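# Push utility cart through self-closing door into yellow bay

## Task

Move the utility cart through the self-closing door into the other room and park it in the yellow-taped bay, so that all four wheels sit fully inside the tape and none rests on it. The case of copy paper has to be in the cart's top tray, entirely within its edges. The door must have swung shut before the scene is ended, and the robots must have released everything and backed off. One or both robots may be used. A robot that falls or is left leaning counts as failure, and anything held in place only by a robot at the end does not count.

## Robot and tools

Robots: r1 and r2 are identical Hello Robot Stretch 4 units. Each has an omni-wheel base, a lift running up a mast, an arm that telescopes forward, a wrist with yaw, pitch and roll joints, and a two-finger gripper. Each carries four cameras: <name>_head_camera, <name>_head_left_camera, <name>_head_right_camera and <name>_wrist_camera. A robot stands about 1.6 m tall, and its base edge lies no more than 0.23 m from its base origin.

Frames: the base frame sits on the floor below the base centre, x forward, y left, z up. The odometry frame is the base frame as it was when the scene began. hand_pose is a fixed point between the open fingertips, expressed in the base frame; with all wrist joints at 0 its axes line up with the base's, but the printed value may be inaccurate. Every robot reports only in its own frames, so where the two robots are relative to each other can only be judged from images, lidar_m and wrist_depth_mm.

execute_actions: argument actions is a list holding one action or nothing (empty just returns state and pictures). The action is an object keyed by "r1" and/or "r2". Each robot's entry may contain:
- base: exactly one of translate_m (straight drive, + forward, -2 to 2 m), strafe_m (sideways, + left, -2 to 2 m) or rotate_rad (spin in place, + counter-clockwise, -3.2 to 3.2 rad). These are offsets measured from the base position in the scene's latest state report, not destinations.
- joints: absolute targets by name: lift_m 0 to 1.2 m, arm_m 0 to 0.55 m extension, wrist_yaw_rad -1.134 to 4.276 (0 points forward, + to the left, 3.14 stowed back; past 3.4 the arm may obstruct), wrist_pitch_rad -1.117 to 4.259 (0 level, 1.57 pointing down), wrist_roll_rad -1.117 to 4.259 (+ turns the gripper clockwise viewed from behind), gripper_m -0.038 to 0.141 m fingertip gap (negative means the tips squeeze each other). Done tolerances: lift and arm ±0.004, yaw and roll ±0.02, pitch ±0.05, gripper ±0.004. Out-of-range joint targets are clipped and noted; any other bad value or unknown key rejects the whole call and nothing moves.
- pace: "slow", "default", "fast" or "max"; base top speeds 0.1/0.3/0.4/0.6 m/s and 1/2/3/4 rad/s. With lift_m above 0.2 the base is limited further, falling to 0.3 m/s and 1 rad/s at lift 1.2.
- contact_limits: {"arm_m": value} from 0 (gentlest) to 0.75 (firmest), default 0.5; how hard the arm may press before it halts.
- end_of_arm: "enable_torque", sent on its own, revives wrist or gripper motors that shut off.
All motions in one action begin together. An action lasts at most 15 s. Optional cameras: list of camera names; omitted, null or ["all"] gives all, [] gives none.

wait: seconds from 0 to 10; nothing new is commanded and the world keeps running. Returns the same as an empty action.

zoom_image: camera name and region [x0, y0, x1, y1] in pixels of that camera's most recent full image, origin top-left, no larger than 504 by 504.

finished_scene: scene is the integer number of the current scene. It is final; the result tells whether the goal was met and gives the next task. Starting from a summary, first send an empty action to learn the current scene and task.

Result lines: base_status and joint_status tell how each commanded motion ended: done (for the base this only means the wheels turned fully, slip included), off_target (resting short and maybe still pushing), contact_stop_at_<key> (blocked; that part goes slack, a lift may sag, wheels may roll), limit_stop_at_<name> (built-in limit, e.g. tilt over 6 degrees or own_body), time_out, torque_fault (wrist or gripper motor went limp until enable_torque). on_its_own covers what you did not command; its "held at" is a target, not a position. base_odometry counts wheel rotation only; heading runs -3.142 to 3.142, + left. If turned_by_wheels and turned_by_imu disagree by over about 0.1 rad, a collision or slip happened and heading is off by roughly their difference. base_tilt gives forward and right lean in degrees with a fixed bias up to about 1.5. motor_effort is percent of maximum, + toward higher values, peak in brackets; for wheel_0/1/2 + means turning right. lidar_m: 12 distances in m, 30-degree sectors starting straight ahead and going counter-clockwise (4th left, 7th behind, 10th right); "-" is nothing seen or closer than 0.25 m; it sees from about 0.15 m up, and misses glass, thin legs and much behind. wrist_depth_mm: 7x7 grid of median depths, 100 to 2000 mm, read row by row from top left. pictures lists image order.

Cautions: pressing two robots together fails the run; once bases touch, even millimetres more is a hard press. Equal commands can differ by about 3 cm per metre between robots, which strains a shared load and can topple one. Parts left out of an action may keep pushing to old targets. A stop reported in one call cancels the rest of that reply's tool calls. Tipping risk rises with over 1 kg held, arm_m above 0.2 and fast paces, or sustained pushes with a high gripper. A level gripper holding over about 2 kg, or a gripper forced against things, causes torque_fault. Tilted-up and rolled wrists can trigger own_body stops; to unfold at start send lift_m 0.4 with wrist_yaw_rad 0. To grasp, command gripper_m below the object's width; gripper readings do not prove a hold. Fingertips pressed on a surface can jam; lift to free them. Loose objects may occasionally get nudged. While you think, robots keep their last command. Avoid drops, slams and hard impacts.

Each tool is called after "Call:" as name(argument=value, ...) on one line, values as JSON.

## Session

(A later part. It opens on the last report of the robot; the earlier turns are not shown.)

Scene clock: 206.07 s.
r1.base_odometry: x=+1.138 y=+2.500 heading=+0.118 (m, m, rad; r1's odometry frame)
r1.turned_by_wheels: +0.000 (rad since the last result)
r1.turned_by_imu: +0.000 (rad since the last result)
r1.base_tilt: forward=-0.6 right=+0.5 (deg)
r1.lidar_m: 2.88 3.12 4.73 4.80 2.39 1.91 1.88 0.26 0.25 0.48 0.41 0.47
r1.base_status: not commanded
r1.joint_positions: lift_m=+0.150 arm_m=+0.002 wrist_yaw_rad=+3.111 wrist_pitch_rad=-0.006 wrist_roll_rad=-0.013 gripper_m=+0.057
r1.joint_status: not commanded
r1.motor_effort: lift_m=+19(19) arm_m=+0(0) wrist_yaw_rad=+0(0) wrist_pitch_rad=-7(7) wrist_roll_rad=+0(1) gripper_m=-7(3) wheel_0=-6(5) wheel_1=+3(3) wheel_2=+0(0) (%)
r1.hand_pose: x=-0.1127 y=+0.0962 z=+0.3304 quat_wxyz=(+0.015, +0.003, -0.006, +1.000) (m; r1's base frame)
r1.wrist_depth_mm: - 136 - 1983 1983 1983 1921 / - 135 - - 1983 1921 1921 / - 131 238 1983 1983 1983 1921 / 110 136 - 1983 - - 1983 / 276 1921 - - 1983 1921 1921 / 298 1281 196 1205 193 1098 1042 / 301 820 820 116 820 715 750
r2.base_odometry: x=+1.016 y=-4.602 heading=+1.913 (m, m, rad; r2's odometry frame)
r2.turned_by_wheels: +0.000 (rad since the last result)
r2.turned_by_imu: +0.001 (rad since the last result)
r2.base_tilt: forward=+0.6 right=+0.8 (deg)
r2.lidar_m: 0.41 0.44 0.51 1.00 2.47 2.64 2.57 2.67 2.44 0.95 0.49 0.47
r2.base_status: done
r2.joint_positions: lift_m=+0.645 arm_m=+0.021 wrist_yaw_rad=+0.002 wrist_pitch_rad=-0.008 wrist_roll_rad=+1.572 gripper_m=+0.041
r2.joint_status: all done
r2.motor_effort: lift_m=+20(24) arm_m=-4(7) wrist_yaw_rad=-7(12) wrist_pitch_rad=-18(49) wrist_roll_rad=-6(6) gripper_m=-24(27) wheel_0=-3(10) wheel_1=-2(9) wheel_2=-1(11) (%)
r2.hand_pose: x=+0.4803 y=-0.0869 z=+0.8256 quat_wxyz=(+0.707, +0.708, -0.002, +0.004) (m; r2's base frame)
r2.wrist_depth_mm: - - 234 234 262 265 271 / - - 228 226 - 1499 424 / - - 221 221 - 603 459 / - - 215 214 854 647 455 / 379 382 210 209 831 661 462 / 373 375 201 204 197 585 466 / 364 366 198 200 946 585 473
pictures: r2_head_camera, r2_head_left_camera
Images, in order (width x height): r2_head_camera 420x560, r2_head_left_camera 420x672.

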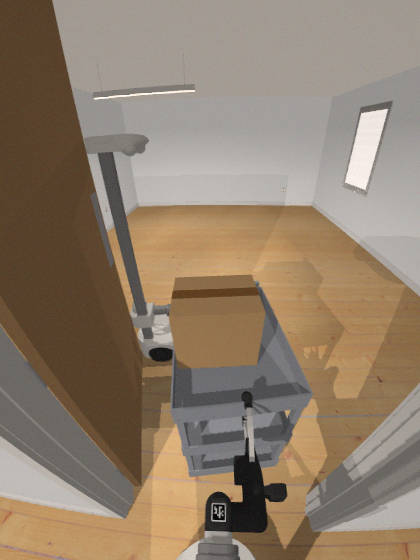

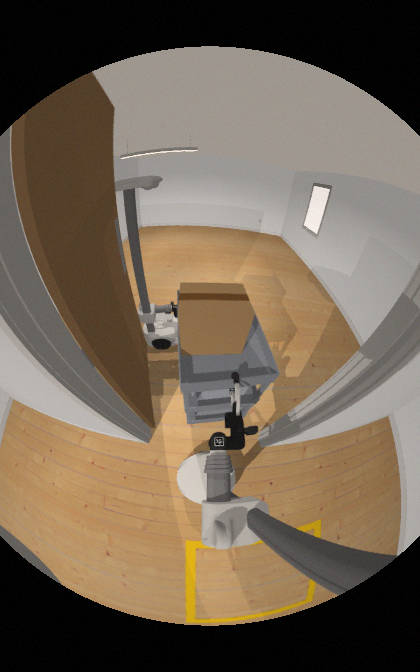

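Call:
execute_actions(actions=[{"r2":{"base":{"translate_m":-1.05}}}], cameras=["r2_head_left_camera"])

Call:
execute_actions(actions=[{"r1":{"base":{"strafe_m":0.4},"pace":"slow"},"r2":{"base":{"strafe_m":-0.4},"pace":"slow"}}], cameras=["r2_head_left_camera","r2_wrist_camera"])

Call:
execute_actions(actions=[{"r2":{"base":{"translate_m":-0.85}}}], cameras=["r2_head_left_camera","r2_head_camera"])

Scene clock: 214.60 s.
r1.base_odometry: x=+1.138 y=+2.500 heading=+0.118 (m, m, rad; r1's odometry frame)
r1.turned_by_wheels: +0.000 (rad since the last result)
r1.turned_by_imu: +0.000 (rad since the last result)
r1.base_tilt: forward=-0.4 right=+0.4 (deg)
r1.lidar_m: 2.88 3.13 4.76 4.80 2.40 1.90 1.87 0.25 0.25 0.49 1.40 1.68
r1.base_status: not commanded
r1.joint_positions: lift_m=+0.150 arm_m=+0.002 wrist_yaw_rad=+3.111 wrist_pitch_rad=-0.006 wrist_roll_rad=-0.013 gripper_m=+0.057
r1.joint_status: not commanded
r1.motor_effort: lift_m=+19(19) arm_m=+0(1) wrist_yaw_rad=+0(0) wrist_pitch_rad=-8(7) wrist_roll_rad=-1(0) gripper_m=-5(1) wheel_0=-6(5) wheel_1=+3(3) wheel_2=+0(0) (%)
r1.hand_pose: x=-0.1127 y=+0.0962 z=+0.3304 quat_wxyz=(+0.015, +0.003, -0.006, +1.000) (m; r1's base frame)
r1.wrist_depth_mm: - 135 - - 1983 1983 1983 / - 135 - 1983 - 1983 1983 / - 131 238 - 1983 1983 1983 / 110 136 1983 - 1983 1983 1983 / 276 1921 - 1983 1983 1921 1921 / 300 1281 196 1229 193 1098 1025 / 301 809 820 116 820 715 759
r2.base_odometry: x=+1.369 y=-5.591 heading=+1.914 (m, m, rad; r2's odometry frame)
r2.turned_by_wheels: +0.000 (rad since the last result)
r2.turned_by_imu: +0.007 (rad since the last result)
r2.base_tilt: forward=+0.6 right=+0.7 (deg)
r2.lidar_m: 0.40 0.42 1.85 2.40 2.13 1.57 1.51 1.57 2.22 2.35 1.77 0.46
r2.base_status: done
r2.joint_positions: lift_m=+0.645 arm_m=+0.021 wrist_yaw_rad=+0.009 wrist_pitch_rad=-0.008 wrist_roll_rad=+1.572 gripper_m=+0.041
r2.joint_status: not commanded
r2.on_its_own: wrist_yaw_rad is at rest, and its effort (-26) is outside its rest range (-13 to +13)
r2.motor_effort: lift_m=+20(20) arm_m=-4(5) wrist_yaw_rad=-26(36) wrist_pitch_rad=-18(17) wrist_roll_rad=-5(6) gripper_m=-25(26) wheel_0=-1(7) wheel_1=-1(10) wheel_2=+5(18) (%)
r2.hand_pose: x=+0.4809 y=-0.0849 z=+0.8256 quat_wxyz=(+0.707, +0.708, +0.000, +0.006) (m; r2's base frame)
r2.wrist_depth_mm: 1008 1008 245 244 260 263 268 / 976 1025 236 235 1025 1060 415 / - - 227 225 - 609 459 / - - 219 218 854 654 462 / - 384 212 212 831 661 469 / 377 373 202 205 199 591 469 / 366 362 196 198 1182 597 477
pictures: r2_head_left_camera
Images, in order (width x height): r2_head_left_camera 420x672.

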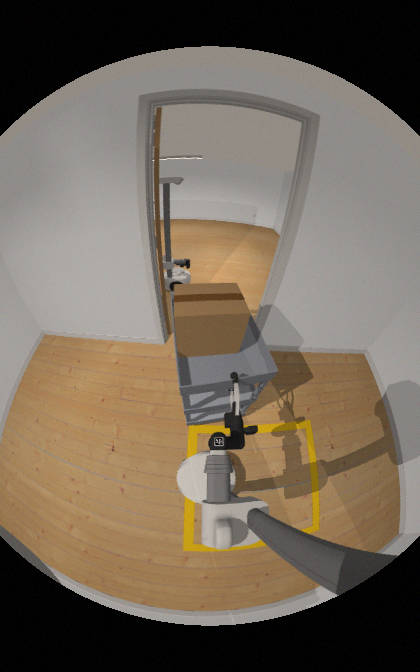

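Scene clock: 219.73 s.
r1.base_odometry: x=+1.091 y=+2.897 heading=+0.118 (m, m, rad; r1's odometry frame)
r1.turned_by_wheels: +0.000 (rad since the last result)
r1.turned_by_imu: +0.001 (rad since the last result)
r1.base_tilt: forward=-0.5 right=+0.2 (deg)
r1.lidar_m: 2.92 3.20 4.46 4.40 2.32 1.85 1.83 1.80 1.42 1.04 0.84 2.35
r1.base_status: done
r1.joint_positions: lift_m=+0.150 arm_m=+0.002 wrist_yaw_rad=+3.111 wrist_pitch_rad=-0.006 wrist_roll_rad=-0.013 gripper_m=+0.057
r1.joint_status: not commanded
r1.motor_effort: lift_m=+19(19) arm_m=+0(0) wrist_yaw_rad=+0(0) wrist_pitch_rad=-8(7) wrist_roll_rad=-1(0) gripper_m=-5(6) wheel_0=-3(10) wheel_1=+3(9) wheel_2=+2(2) (%)
r1.hand_pose: x=-0.1127 y=+0.0962 z=+0.3304 quat_wxyz=(+0.015, +0.003, -0.006, +1.000) (m; r1's base frame)
r1.wrist_depth_mm: - 135 1983 1983 1921 1921 1863 / - 135 1983 1983 1921 1921 1863 / - 131 238 1983 1921 1921 1921 / 110 136 1983 1921 1921 1921 1921 / 1756 - 1983 1983 1921 1921 1863 / 1255 1281 196 1205 193 1098 1042 / 866 809 809 116 820 715 750
r2.base_odometry: x=+1.745 y=-5.456 heading=+1.915 (m, m, rad; r2's odometry frame)
r2.turned_by_wheels: +0.002 (rad since the last result)
r2.turned_by_imu: +0.007 (rad since the last result)
r2.base_tilt: forward=+0.5 right=+0.8 (deg)
r2.lidar_m: 0.33 0.30 1.86 2.78 2.12 1.59 1.54 1.62 2.04 1.94 1.80 0.53
r2.base_status: done
r2.joint_positions: lift_m=+0.645 arm_m=+0.021 wrist_yaw_rad=+0.021 wrist_pitch_rad=-0.011 wrist_roll_rad=+1.575 gripper_m=+0.041
r2.joint_status: not commanded
r2.on_its_own: wrist_yaw_rad is at rest, and its effort (-62) is outside its rest range (-13 to +13); wrist_roll_rad is at rest, and its effort (-15) is outside its rest range (-13 to +13)
r2.motor_effort: lift_m=+20(20) arm_m=-4(5) wrist_yaw_rad=-62(72) wrist_pitch_rad=-10(16) wrist_roll_rad=-15(15) gripper_m=-26(29) wheel_0=+13(13) wheel_1=-1(5) wheel_2=+7(6) (%)
r2.hand_pose: x=+0.4819 y=-0.0813 z=+0.8263 quat_wxyz=(+0.705, +0.709, +0.004, +0.011) (m; r2's base frame)
r2.wrist_depth_mm: 976 976 1008 1025 1025 1060 1025 / 991 1008 1008 1008 1042 1025 976 / 991 991 1008 301 1042 1060 413 / 1008 991 1008 262 1042 1042 455 / - - - 231 - 603 473 / 1708 1808 206 207 198 603 469 / 370 347 187 191 1464 603 480
pictures: r2_head_left_camera, r2_wrist_camera
Images, in order (width x height): r2_head_left_camera 420x672, r2_wrist_camera 616x392.

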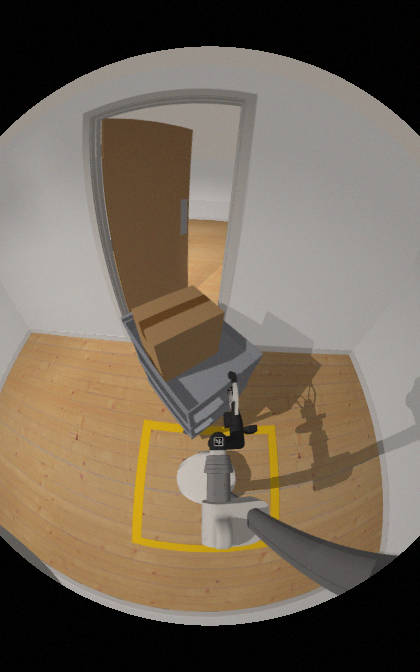

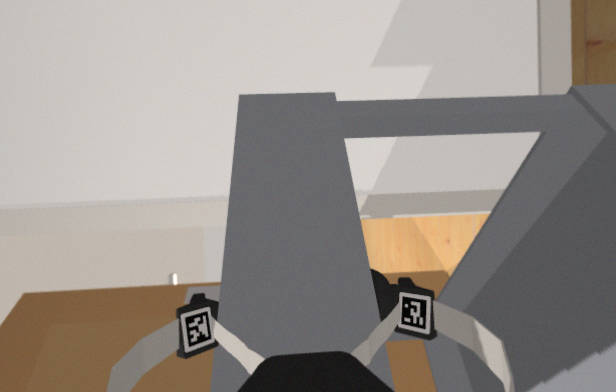

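Scene clock: 224.03 s.
r1.base_odometry: x=+1.091 y=+2.897 heading=+0.118 (m, m, rad; r1's odometry frame)
r1.turned_by_wheels: +0.000 (rad since the last result)
r1.turned_by_imu: +0.000 (rad since the last result)
r1.base_tilt: forward=-0.7 right=+0.4 (deg)
r1.lidar_m: 2.93 3.18 4.46 4.40 2.32 1.85 1.83 1.79 1.44 1.40 1.46 2.36
r1.base_status: not commanded
r1.joint_positions: lift_m=+0.150 arm_m=+0.002 wrist_yaw_rad=+3.111 wrist_pitch_rad=-0.006 wrist_roll_rad=-0.013 gripper_m=+0.057
r1.joint_status: not commanded
r1.motor_effort: lift_m=+19(19) arm_m=+0(0) wrist_yaw_rad=+1(1) wrist_pitch_rad=-8(7) wrist_roll_rad=-1(0) gripper_m=-5(3) wheel_0=-3(3) wheel_1=+3(3) wheel_2=+2(2) (%)
r1.hand_pose: x=-0.1127 y=+0.0962 z=+0.3304 quat_wxyz=(+0.015, +0.003, -0.006, +1.000) (m; r1's base frame)
r1.wrist_depth_mm: - 135 1983 1983 1983 1863 1863 / - 135 1983 1983 1921 1921 1921 / - 131 238 1983 1983 1921 1863 / 110 136 1983 1983 1921 1921 1921 / 1756 1983 1921 1983 1921 1921 1921 / 1255 1255 196 1205 194 1098 1042 / 866 809 820 117 820 715 750
r2.base_odometry: x=+2.032 y=-6.256 heading=+1.914 (m, m, rad; r2's odometry frame)
r2.turned_by_wheels: -0.001 (rad since the last result)
r2.turned_by_imu: +0.001 (rad since the last result)
r2.base_tilt: forward=+0.7 right=+0.8 (deg)
r2.lidar_m: 0.46 2.30 2.92 2.48 0.95 0.69 0.68 0.71 1.02 1.93 2.03 0.43
r2.base_status: done
r2.joint_positions: lift_m=+0.645 arm_m=+0.021 wrist_yaw_rad=-0.008 wrist_pitch_rad=-0.009 wrist_roll_rad=+1.568 gripper_m=+0.041
r2.joint_status: not commanded
r2.on_its_own: wrist_yaw_rad is at rest, and its effort (+23) is outside its rest range (-13 to +13)
r2.motor_effort: lift_m=+20(20) arm_m=-4(4) wrist_yaw_rad=+23(67) wrist_pitch_rad=-14(17) wrist_roll_rad=+8(16) gripper_m=-24(26) wheel_0=-8(7) wheel_1=-3(7) wheel_2=-1(14) (%)
r2.hand_pose: x=+0.4794 y=-0.0898 z=+0.8259 quat_wxyz=(+0.708, +0.706, -0.006, +0.000) (m; r2's base frame)
r2.wrist_depth_mm: 1808 1808 165 168 715 640 449 / 1808 1808 172 173 759 640 462 / 373 357 180 181 788 654 466 / 366 366 188 189 831 654 462 / 1708 387 196 197 842 661 466 / 1756 407 200 204 197 585 469 / 1808 421 214 208 1921 1537 459
pictures: r2_head_camera, r2_head_left_camera
Images, in order (width x height): r2_head_camera 420x560, r2_head_left_camera 420x672.

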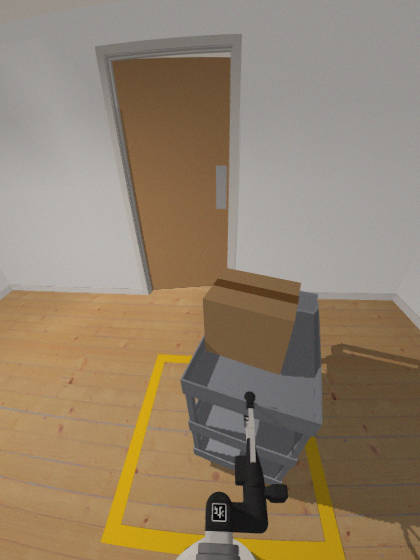

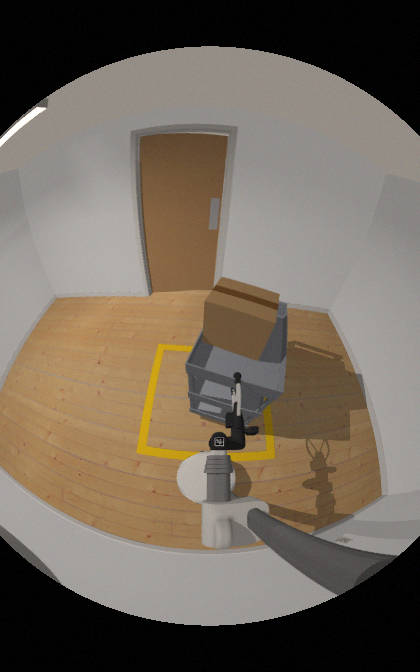

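Call:
execute_actions(actions=[{"r2":{"base":{"strafe_m":0.25},"pace":"slow"}}], cameras=["r2_head_camera"])

Call:
execute_actions(actions=[{"r2":{"base":{"translate_m":-0.1},"pace":"slow"}}], cameras=["r2_head_camera","r2_head_right_camera","r2_head_left_camera"])

Scene clock: 230.23 s.
r1.base_odometry: x=+1.091 y=+2.897 heading=+0.118 (m, m, rad; r1's odometry frame)
r1.turned_by_wheels: +0.000 (rad since the last result)
r1.turned_by_imu: +0.000 (rad since the last result)
r1.base_tilt: forward=-0.6 right=+0.2 (deg)
r1.lidar_m: 2.93 3.19 4.43 4.41 2.32 1.85 1.83 1.80 1.44 1.41 1.54 2.35
r1.base_status: not commanded
r1.joint_positions: lift_m=+0.150 arm_m=+0.002 wrist_yaw_rad=+3.111 wrist_pitch_rad=-0.006 wrist_roll_rad=-0.013 gripper_m=+0.057
r1.joint_status: not commanded
r1.motor_effort: lift_m=+19(19) arm_m=+0(0) wrist_yaw_rad=+0(0) wrist_pitch_rad=-7(7) wrist_roll_rad=-1(0) gripper_m=-4(5) wheel_0=-3(3) wheel_1=+3(3) wheel_2=+2(2) (%)
r1.hand_pose: x=-0.1127 y=+0.0962 z=+0.3304 quat_wxyz=(+0.015, +0.003, -0.006, +1.000) (m; r1's base frame)
r1.wrist_depth_mm: - 135 1983 1921 1921 1921 1921 / - 135 1983 1983 1921 1921 1921 / - 131 238 1983 1983 1921 1921 / 110 136 1983 1983 1921 1921 1863 / 1808 1983 1983 1983 1921 1921 1921 / 1281 1281 196 1229 193 1098 1042 / 866 809 820 116 820 715 759
r2.base_odometry: x=+1.797 y=-6.340 heading=+1.913 (m, m, rad; r2's odometry frame)
r2.turned_by_wheels: -0.001 (rad since the last result)
r2.turned_by_imu: -0.002 (rad since the last result)
r2.base_tilt: forward=+0.6 right=+0.8 (deg)
r2.lidar_m: 0.45 2.21 2.65 2.51 0.96 0.69 0.68 0.72 0.98 2.19 2.26 0.39
r2.base_status: done
r2.joint_positions: lift_m=+0.645 arm_m=+0.021 wrist_yaw_rad=-0.009 wrist_pitch_rad=-0.010 wrist_roll_rad=+1.570 gripper_m=+0.040
r2.joint_status: not commanded
r2.on_its_own: wrist_yaw_rad is at rest, and its effort (+25) is outside its rest range (-13 to +13)
r2.motor_effort: lift_m=+20(20) arm_m=-4(4) wrist_yaw_rad=+25(58) wrist_pitch_rad=-13(14) wrist_roll_rad=+0(9) gripper_m=-18(27) wheel_0=-8(17) wheel_1=+1(5) wheel_2=-3(5) (%)
r2.hand_pose: x=+0.4793 y=-0.0899 z=+0.8260 quat_wxyz=(+0.707, +0.707, -0.006, +0.000) (m; r2's base frame)
r2.wrist_depth_mm: 415 355 117 119 121 647 459 / 301 301 127 129 133 647 462 / 327 332 139 142 147 654 466 / 375 373 155 156 166 647 469 / 1756 418 176 175 1983 597 466 / 1808 477 191 199 192 525 462 / 1808 1808 1863 214 1808 1499 430
pictures: r2_head_camera
Images, in order (width x height): r2_head_camera 420x560.

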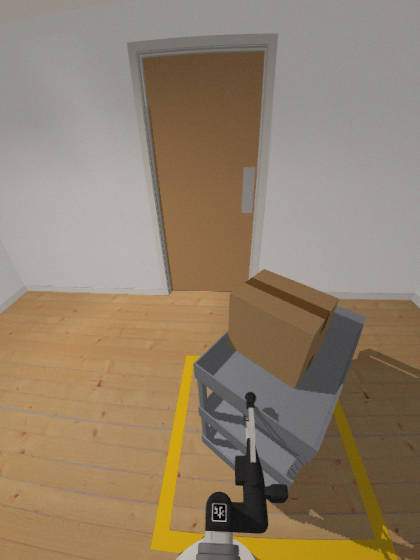

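Scene clock: 232.50 s.
r1.base_odometry: x=+1.091 y=+2.897 heading=+0.118 (m, m, rad; r1's odometry frame)
r1.turned_by_wheels: +0.000 (rad since the last result)
r1.turned_by_imu: +0.000 (rad since the last result)
r1.base_tilt: forward=-0.5 right=+0.5 (deg)
r1.lidar_m: 2.94 3.18 4.45 4.41 2.31 1.85 1.82 1.78 1.44 1.41 1.54 2.36
r1.base_status: not commanded
r1.joint_positions: lift_m=+0.150 arm_m=+0.002 wrist_yaw_rad=+3.111 wrist_pitch_rad=-0.006 wrist_roll_rad=-0.013 gripper_m=+0.057
r1.joint_status: not commanded
r1.motor_effort: lift_m=+19(19) arm_m=+0(0) wrist_yaw_rad=+0(0) wrist_pitch_rad=-7(7) wrist_roll_rad=+0(1) gripper_m=-8(5) wheel_0=-3(3) wheel_1=+3(3) wheel_2=+2(2) (%)
r1.hand_pose: x=-0.1127 y=+0.0962 z=+0.3304 quat_wxyz=(+0.015, +0.003, -0.006, +1.000) (m; r1's base frame)
r1.wrist_depth_mm: - 135 1983 1983 1921 1921 1921 / - 135 1983 1921 1921 1863 1921 / - 131 237 1983 1983 1921 1863 / 110 136 1983 1983 1983 1921 1863 / 1756 - 1983 - 1983 1921 1921 / 1255 1255 196 1229 193 1098 1042 / 866 809 820 117 809 715 759
r2.base_odometry: x=+1.830 y=-6.434 heading=+1.913 (m, m, rad; r2's odometry frame)
r2.turned_by_wheels: +0.000 (rad since the last result)
r2.turned_by_imu: +0.000 (rad since the last result)
r2.base_tilt: forward=+0.6 right=+0.8 (deg)
r2.lidar_m: 0.45 2.29 2.66 2.14 0.84 0.60 0.57 0.60 0.86 2.17 2.29 0.41
r2.base_status: done
r2.joint_positions: lift_m=+0.645 arm_m=+0.021 wrist_yaw_rad=+0.003 wrist_pitch_rad=-0.009 wrist_roll_rad=+1.571 gripper_m=+0.041
r2.joint_status: not commanded
r2.motor_effort: lift_m=+20(20) arm_m=-4(4) wrist_yaw_rad=-10(24) wrist_pitch_rad=-14(14) wrist_roll_rad=-1(3) gripper_m=-20(24) wheel_0=-2(12) wheel_1=-4(10) wheel_2=+6(12) (%)
r2.hand_pose: x=+0.4803 y=-0.0865 z=+0.8259 quat_wxyz=(+0.707, +0.707, -0.002, +0.004) (m; r2's base frame)
r2.wrist_depth_mm: 1921 433 125 127 129 640 459 / 314 314 135 137 141 647 455 / 329 332 146 148 156 654 466 / 368 368 161 163 171 654 469 / 1863 404 179 178 - 609 466 / 1983 452 192 199 194 517 469 / 1863 1863 227 211 - 1397 436
pictures: r2_head_camera, r2_head_left_camera, r2_head_right_camera
Images, in order (width x height): r2_head_camera 420x560, r2_head_left_camera 420x672, r2_head_right_camera 420x672.

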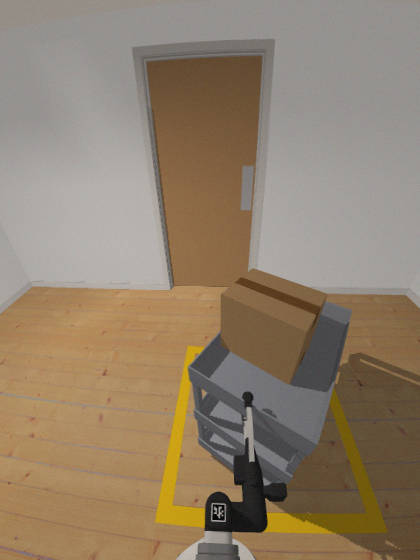

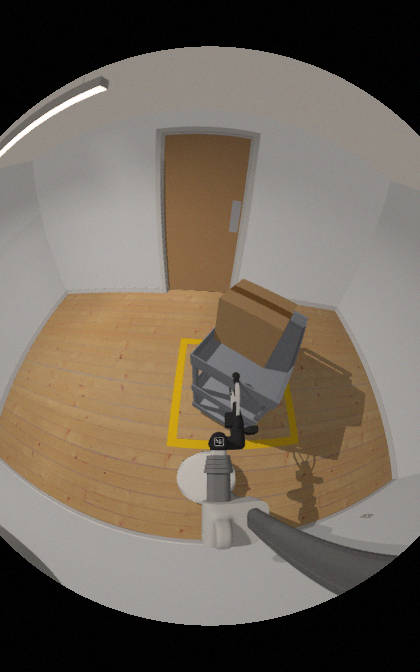

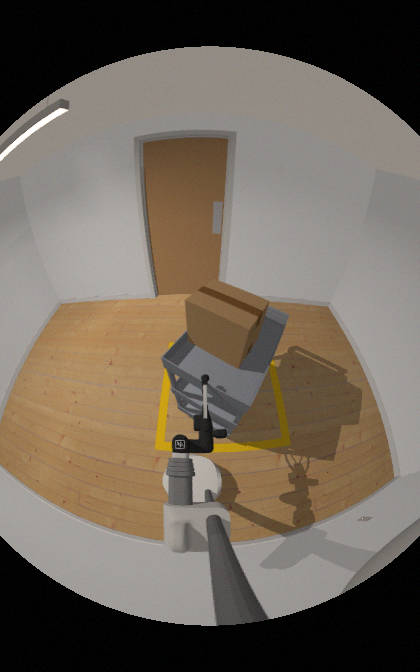

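Likely in. Release and inspect from the right.

Call:
execute_actions(actions=[{"r2":{"joints":{"gripper_m":0.135,"lift_m":0.655}}}], cameras=[])

Call:
execute_actions(actions=[{"r2":{"base":{"translate_m":-0.26},"joints":{"arm_m":0},"pace":"fast"}}], cameras=["r2_head_camera"])

Call:
execute_actions(actions=[{"r2":{"base":{"strafe_m":-0.9},"joints":{"wrist_yaw_rad":-0.9},"pace":"fast"}}], cameras=["r2_head_camera","r2_head_left_camera"])

Scene clock: 237.33 s.
r1.base_odometry: x=+1.091 y=+2.897 heading=+0.118 (m, m, rad; r1's odometry frame)
r1.turned_by_wheels: +0.000 (rad since the last result)
r1.turned_by_imu: +0.000 (rad since the last result)
r1.base_tilt: forward=-0.6 right=+0.4 (deg)
r1.lidar_m: 2.93 3.18 4.48 4.39 2.32 1.86 1.82 1.81 1.44 1.41 1.53 2.33
r1.base_status: not commanded
r1.joint_positions: lift_m=+0.150 arm_m=+0.002 wrist_yaw_rad=+3.111 wrist_pitch_rad=-0.006 wrist_roll_rad=-0.013 gripper_m=+0.057
r1.joint_status: not commanded
r1.motor_effort: lift_m=+19(19) arm_m=+0(0) wrist_yaw_rad=+0(1) wrist_pitch_rad=-7(8) wrist_roll_rad=+1(1) gripper_m=-3(4) wheel_0=-3(3) wheel_1=+3(3) wheel_2=+2(3) (%)
r1.hand_pose: x=-0.1127 y=+0.0962 z=+0.3304 quat_wxyz=(+0.015, +0.003, -0.006, +1.000) (m; r1's base frame)
r1.wrist_depth_mm: - 136 - 1921 1921 1921 1863 / - 135 1983 1983 1921 1983 1863 / - 131 237 1983 1921 1921 1921 / 110 136 1983 1983 1921 1921 1983 / 1756 1983 - 1983 1921 1921 1863 / 1255 1255 196 1229 193 1098 1042 / 866 809 809 116 820 715 759
r2.base_odometry: x=+1.830 y=-6.434 heading=+1.913 (m, m, rad; r2's odometry frame)
r2.turned_by_wheels: +0.000 (rad since the last result)
r2.turned_by_imu: +0.000 (rad since the last result)
r2.base_tilt: forward=+0.6 right=+0.8 (deg)
r2.lidar_m: 0.44 2.33 2.65 2.14 0.82 0.59 0.58 0.60 0.86 2.17 2.27 0.41
r2.base_status: not commanded
r2.joint_positions: lift_m=+0.655 arm_m=+0.020 wrist_yaw_rad=+0.000 wrist_pitch_rad=-0.011 wrist_roll_rad=+1.570 gripper_m=+0.135
r2.joint_status: all done
r2.motor_effort: lift_m=+24(26) arm_m=-2(4) wrist_yaw_rad=-1(10) wrist_pitch_rad=-10(41) wrist_roll_rad=-1(5) gripper_m=+0(22) wheel_0=+0(2) wheel_1=-2(4) wheel_2=+3(6) (%)
r2.hand_pose: x=+0.4797 y=-0.0874 z=+0.8360 quat_wxyz=(+0.707, +0.707, -0.004, +0.004) (m; r2's base frame)
r2.wrist_depth_mm: 1921 1921 129 130 132 661 469 / 315 322 141 140 142 668 477 / 334 336 154 152 155 676 480 / 1863 373 170 166 172 676 488 / 1921 410 399 182 193 609 484 / 1983 220 200 202 202 512 484 / 1863 1921 1808 140 - 1499 442
pictures: none
No camera images: the call's "cameras" was empty. Leave "cameras" out to get every camera's image.

Scene clock: 239.27 s.
r1.base_odometry: x=+1.091 y=+2.897 heading=+0.118 (m, m, rad; r1's odometry frame)
r1.turned_by_wheels: +0.000 (rad since the last result)
r1.turned_by_imu: +0.000 (rad since the last result)
r1.base_tilt: forward=-0.6 right=+0.3 (deg)
r1.lidar_m: 2.93 3.20 4.44 4.40 2.33 1.85 1.83 1.79 1.44 1.39 1.55 2.34
r1.base_status: not commanded
r1.joint_positions: lift_m=+0.150 arm_m=+0.002 wrist_yaw_rad=+3.111 wrist_pitch_rad=-0.006 wrist_roll_rad=-0.013 gripper_m=+0.057
r1.joint_status: not commanded
r1.motor_effort: lift_m=+19(19) arm_m=+0(0) wrist_yaw_rad=+0(0) wrist_pitch_rad=-8(7) wrist_roll_rad=+0(1) gripper_m=-4(8) wheel_0=-3(3) wheel_1=+3(3) wheel_2=+2(2) (%)
r1.hand_pose: x=-0.1127 y=+0.0962 z=+0.3304 quat_wxyz=(+0.015, +0.003, -0.006, +1.000) (m; r1's base frame)
r1.wrist_depth_mm: - 135 - 1983 1921 1921 1863 / - 135 1983 1983 1983 1921 1921 / - 131 238 1921 1921 1921 1921 / 110 136 - 1983 1983 1921 1921 / 1756 1983 1921 1983 1921 1921 1921 / 1255 1281 196 1205 193 1118 1042 / 866 809 820 116 820 715 750
r2.base_odometry: x=+1.917 y=-6.679 heading=+1.913 (m, m, rad; r2's odometry frame)
r2.turned_by_wheels: +0.000 (rad since the last result)
r2.turned_by_imu: +0.000 (rad since the last result)
r2.base_tilt: forward=+0.6 right=+0.8 (deg)
r2.lidar_m: 0.67 2.61 2.65 1.21 0.48 0.33 0.31 0.33 0.48 1.39 2.27 0.64
r2.base_status: done
r2.joint_positions: lift_m=+0.655 arm_m=+0.003 wrist_yaw_rad=+0.000 wrist_pitch_rad=-0.011 wrist_roll_rad=+1.570 gripper_m=+0.135
r2.joint_status: all done
joint sent to its limit — the command would take r2.arm_m past its lower limit, so that joint was sent only as far as its limit.
r2.motor_effort: lift_m=+23(24) arm_m=-5(4) wrist_yaw_rad=-1(2) wrist_pitch_rad=-10(10) wrist_roll_rad=-2(2) gripper_m=-2(1) wheel_0=-2(10) wheel_1=-2(9) wheel_2=+0(17) (%)
r2.hand_pose: x=+0.4625 y=-0.0874 z=+0.8361 quat_wxyz=(+0.707, +0.707, -0.004, +0.004) (m; r2's base frame)
r2.wrist_depth_mm: - - - - - 891 946 / - - - 382 399 399 397 / - - 603 404 1078 668 427 / - - 640 436 1098 691 455 / - - 715 484 - 683 525 / - 220 - 539 - 544 1008 / - - - 140 - 1336 1042
pictures: r2_head_camera
Images, in order (width x height): r2_head_camera 420x560.

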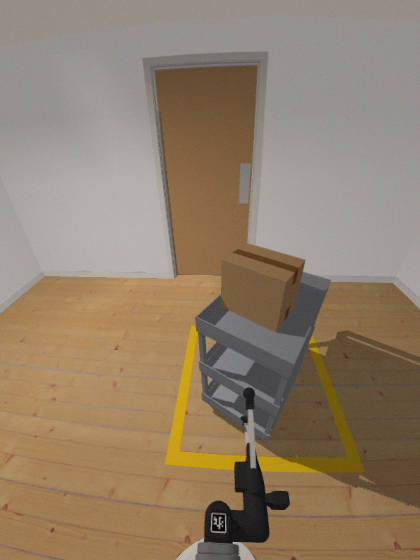

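Scene clock: 242.70 s.
r1.base_odometry: x=+1.091 y=+2.897 heading=+0.118 (m, m, rad; r1's odometry frame)
r1.turned_by_wheels: +0.000 (rad since the last result)
r1.turned_by_imu: +0.000 (rad since the last result)
r1.base_tilt: forward=-0.6 right=+0.2 (deg)
r1.lidar_m: 2.93 3.19 4.46 4.41 2.34 1.85 1.81 1.78 1.42 1.40 1.54 2.33
r1.base_status: not commanded
r1.joint_positions: lift_m=+0.150 arm_m=+0.002 wrist_yaw_rad=+3.111 wrist_pitch_rad=-0.006 wrist_roll_rad=-0.013 gripper_m=+0.057
r1.joint_status: not commanded
r1.motor_effort: lift_m=+19(19) arm_m=+0(0) wrist_yaw_rad=+0(1) wrist_pitch_rad=-8(8) wrist_roll_rad=+0(0) gripper_m=-5(4) wheel_0=-3(3) wheel_1=+3(3) wheel_2=+2(2) (%)
r1.hand_pose: x=-0.1127 y=+0.0962 z=+0.3304 quat_wxyz=(+0.015, +0.003, -0.006, +1.000) (m; r1's base frame)
r1.wrist_depth_mm: - 135 1921 1983 1983 1921 1863 / - 135 - 1983 1983 1921 1921 / - 131 237 1983 1921 1921 1921 / 110 136 1983 1983 1921 1983 1921 / 1756 1983 1983 1983 1921 1921 1863 / 1255 1281 196 1205 193 1098 1042 / 866 809 820 116 820 715 759
r2.base_odometry: x=+2.765 y=-6.377 heading=+1.913 (m, m, rad; r2's odometry frame)
r2.turned_by_wheels: +0.000 (rad since the last result)
r2.turned_by_imu: -0.001 (rad since the last result)
r2.base_tilt: forward=+0.6 right=+0.8 (deg)
r2.lidar_m: 1.17 0.87 0.86 1.28 0.47 0.36 0.33 0.36 0.50 1.27 1.33 1.86
r2.base_status: done
r2.joint_positions: lift_m=+0.655 arm_m=+0.003 wrist_yaw_rad=-0.900 wrist_pitch_rad=-0.011 wrist_roll_rad=+1.570 gripper_m=+0.135
r2.joint_status: all done
r2.motor_effort: lift_m=+23(23) arm_m=-4(5) wrist_yaw_rad=-2(7) wrist_pitch_rad=-9(9) wrist_roll_rad=+0(2) gripper_m=+0(0) wheel_0=+1(11) wheel_1=+1(15) wheel_2=+0(2) (%)
r2.hand_pose: x=+0.2849 y=-0.2803 z=+0.8361 quat_wxyz=(+0.639, +0.635, -0.311, -0.304) (m; r2's base frame)
r2.wrist_depth_mm: 1042 1060 1060 1078 1078 1098 1060 / 1138 1160 1160 1205 1205 1229 1098 / 1281 1281 1336 1308 1308 1308 1098 / 1397 1366 1464 1464 1499 1464 1098 / 1576 1576 1661 1618 1661 1537 1078 / 1756 220 1756 1808 1863 1366 1098 / - - - 140 - 1499 1118
pictures: r2_head_camera, r2_head_left_camera
Images, in order (width x height): r2_head_camera 420x560, r2_head_left_camera 420x672.

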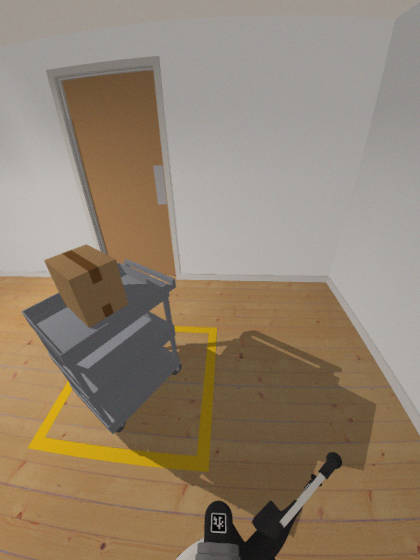

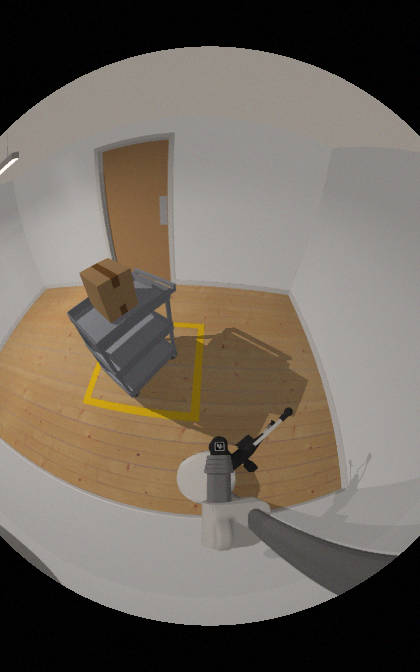

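Call:
finished_scene(scene=1)

The scene is finished: the task was done.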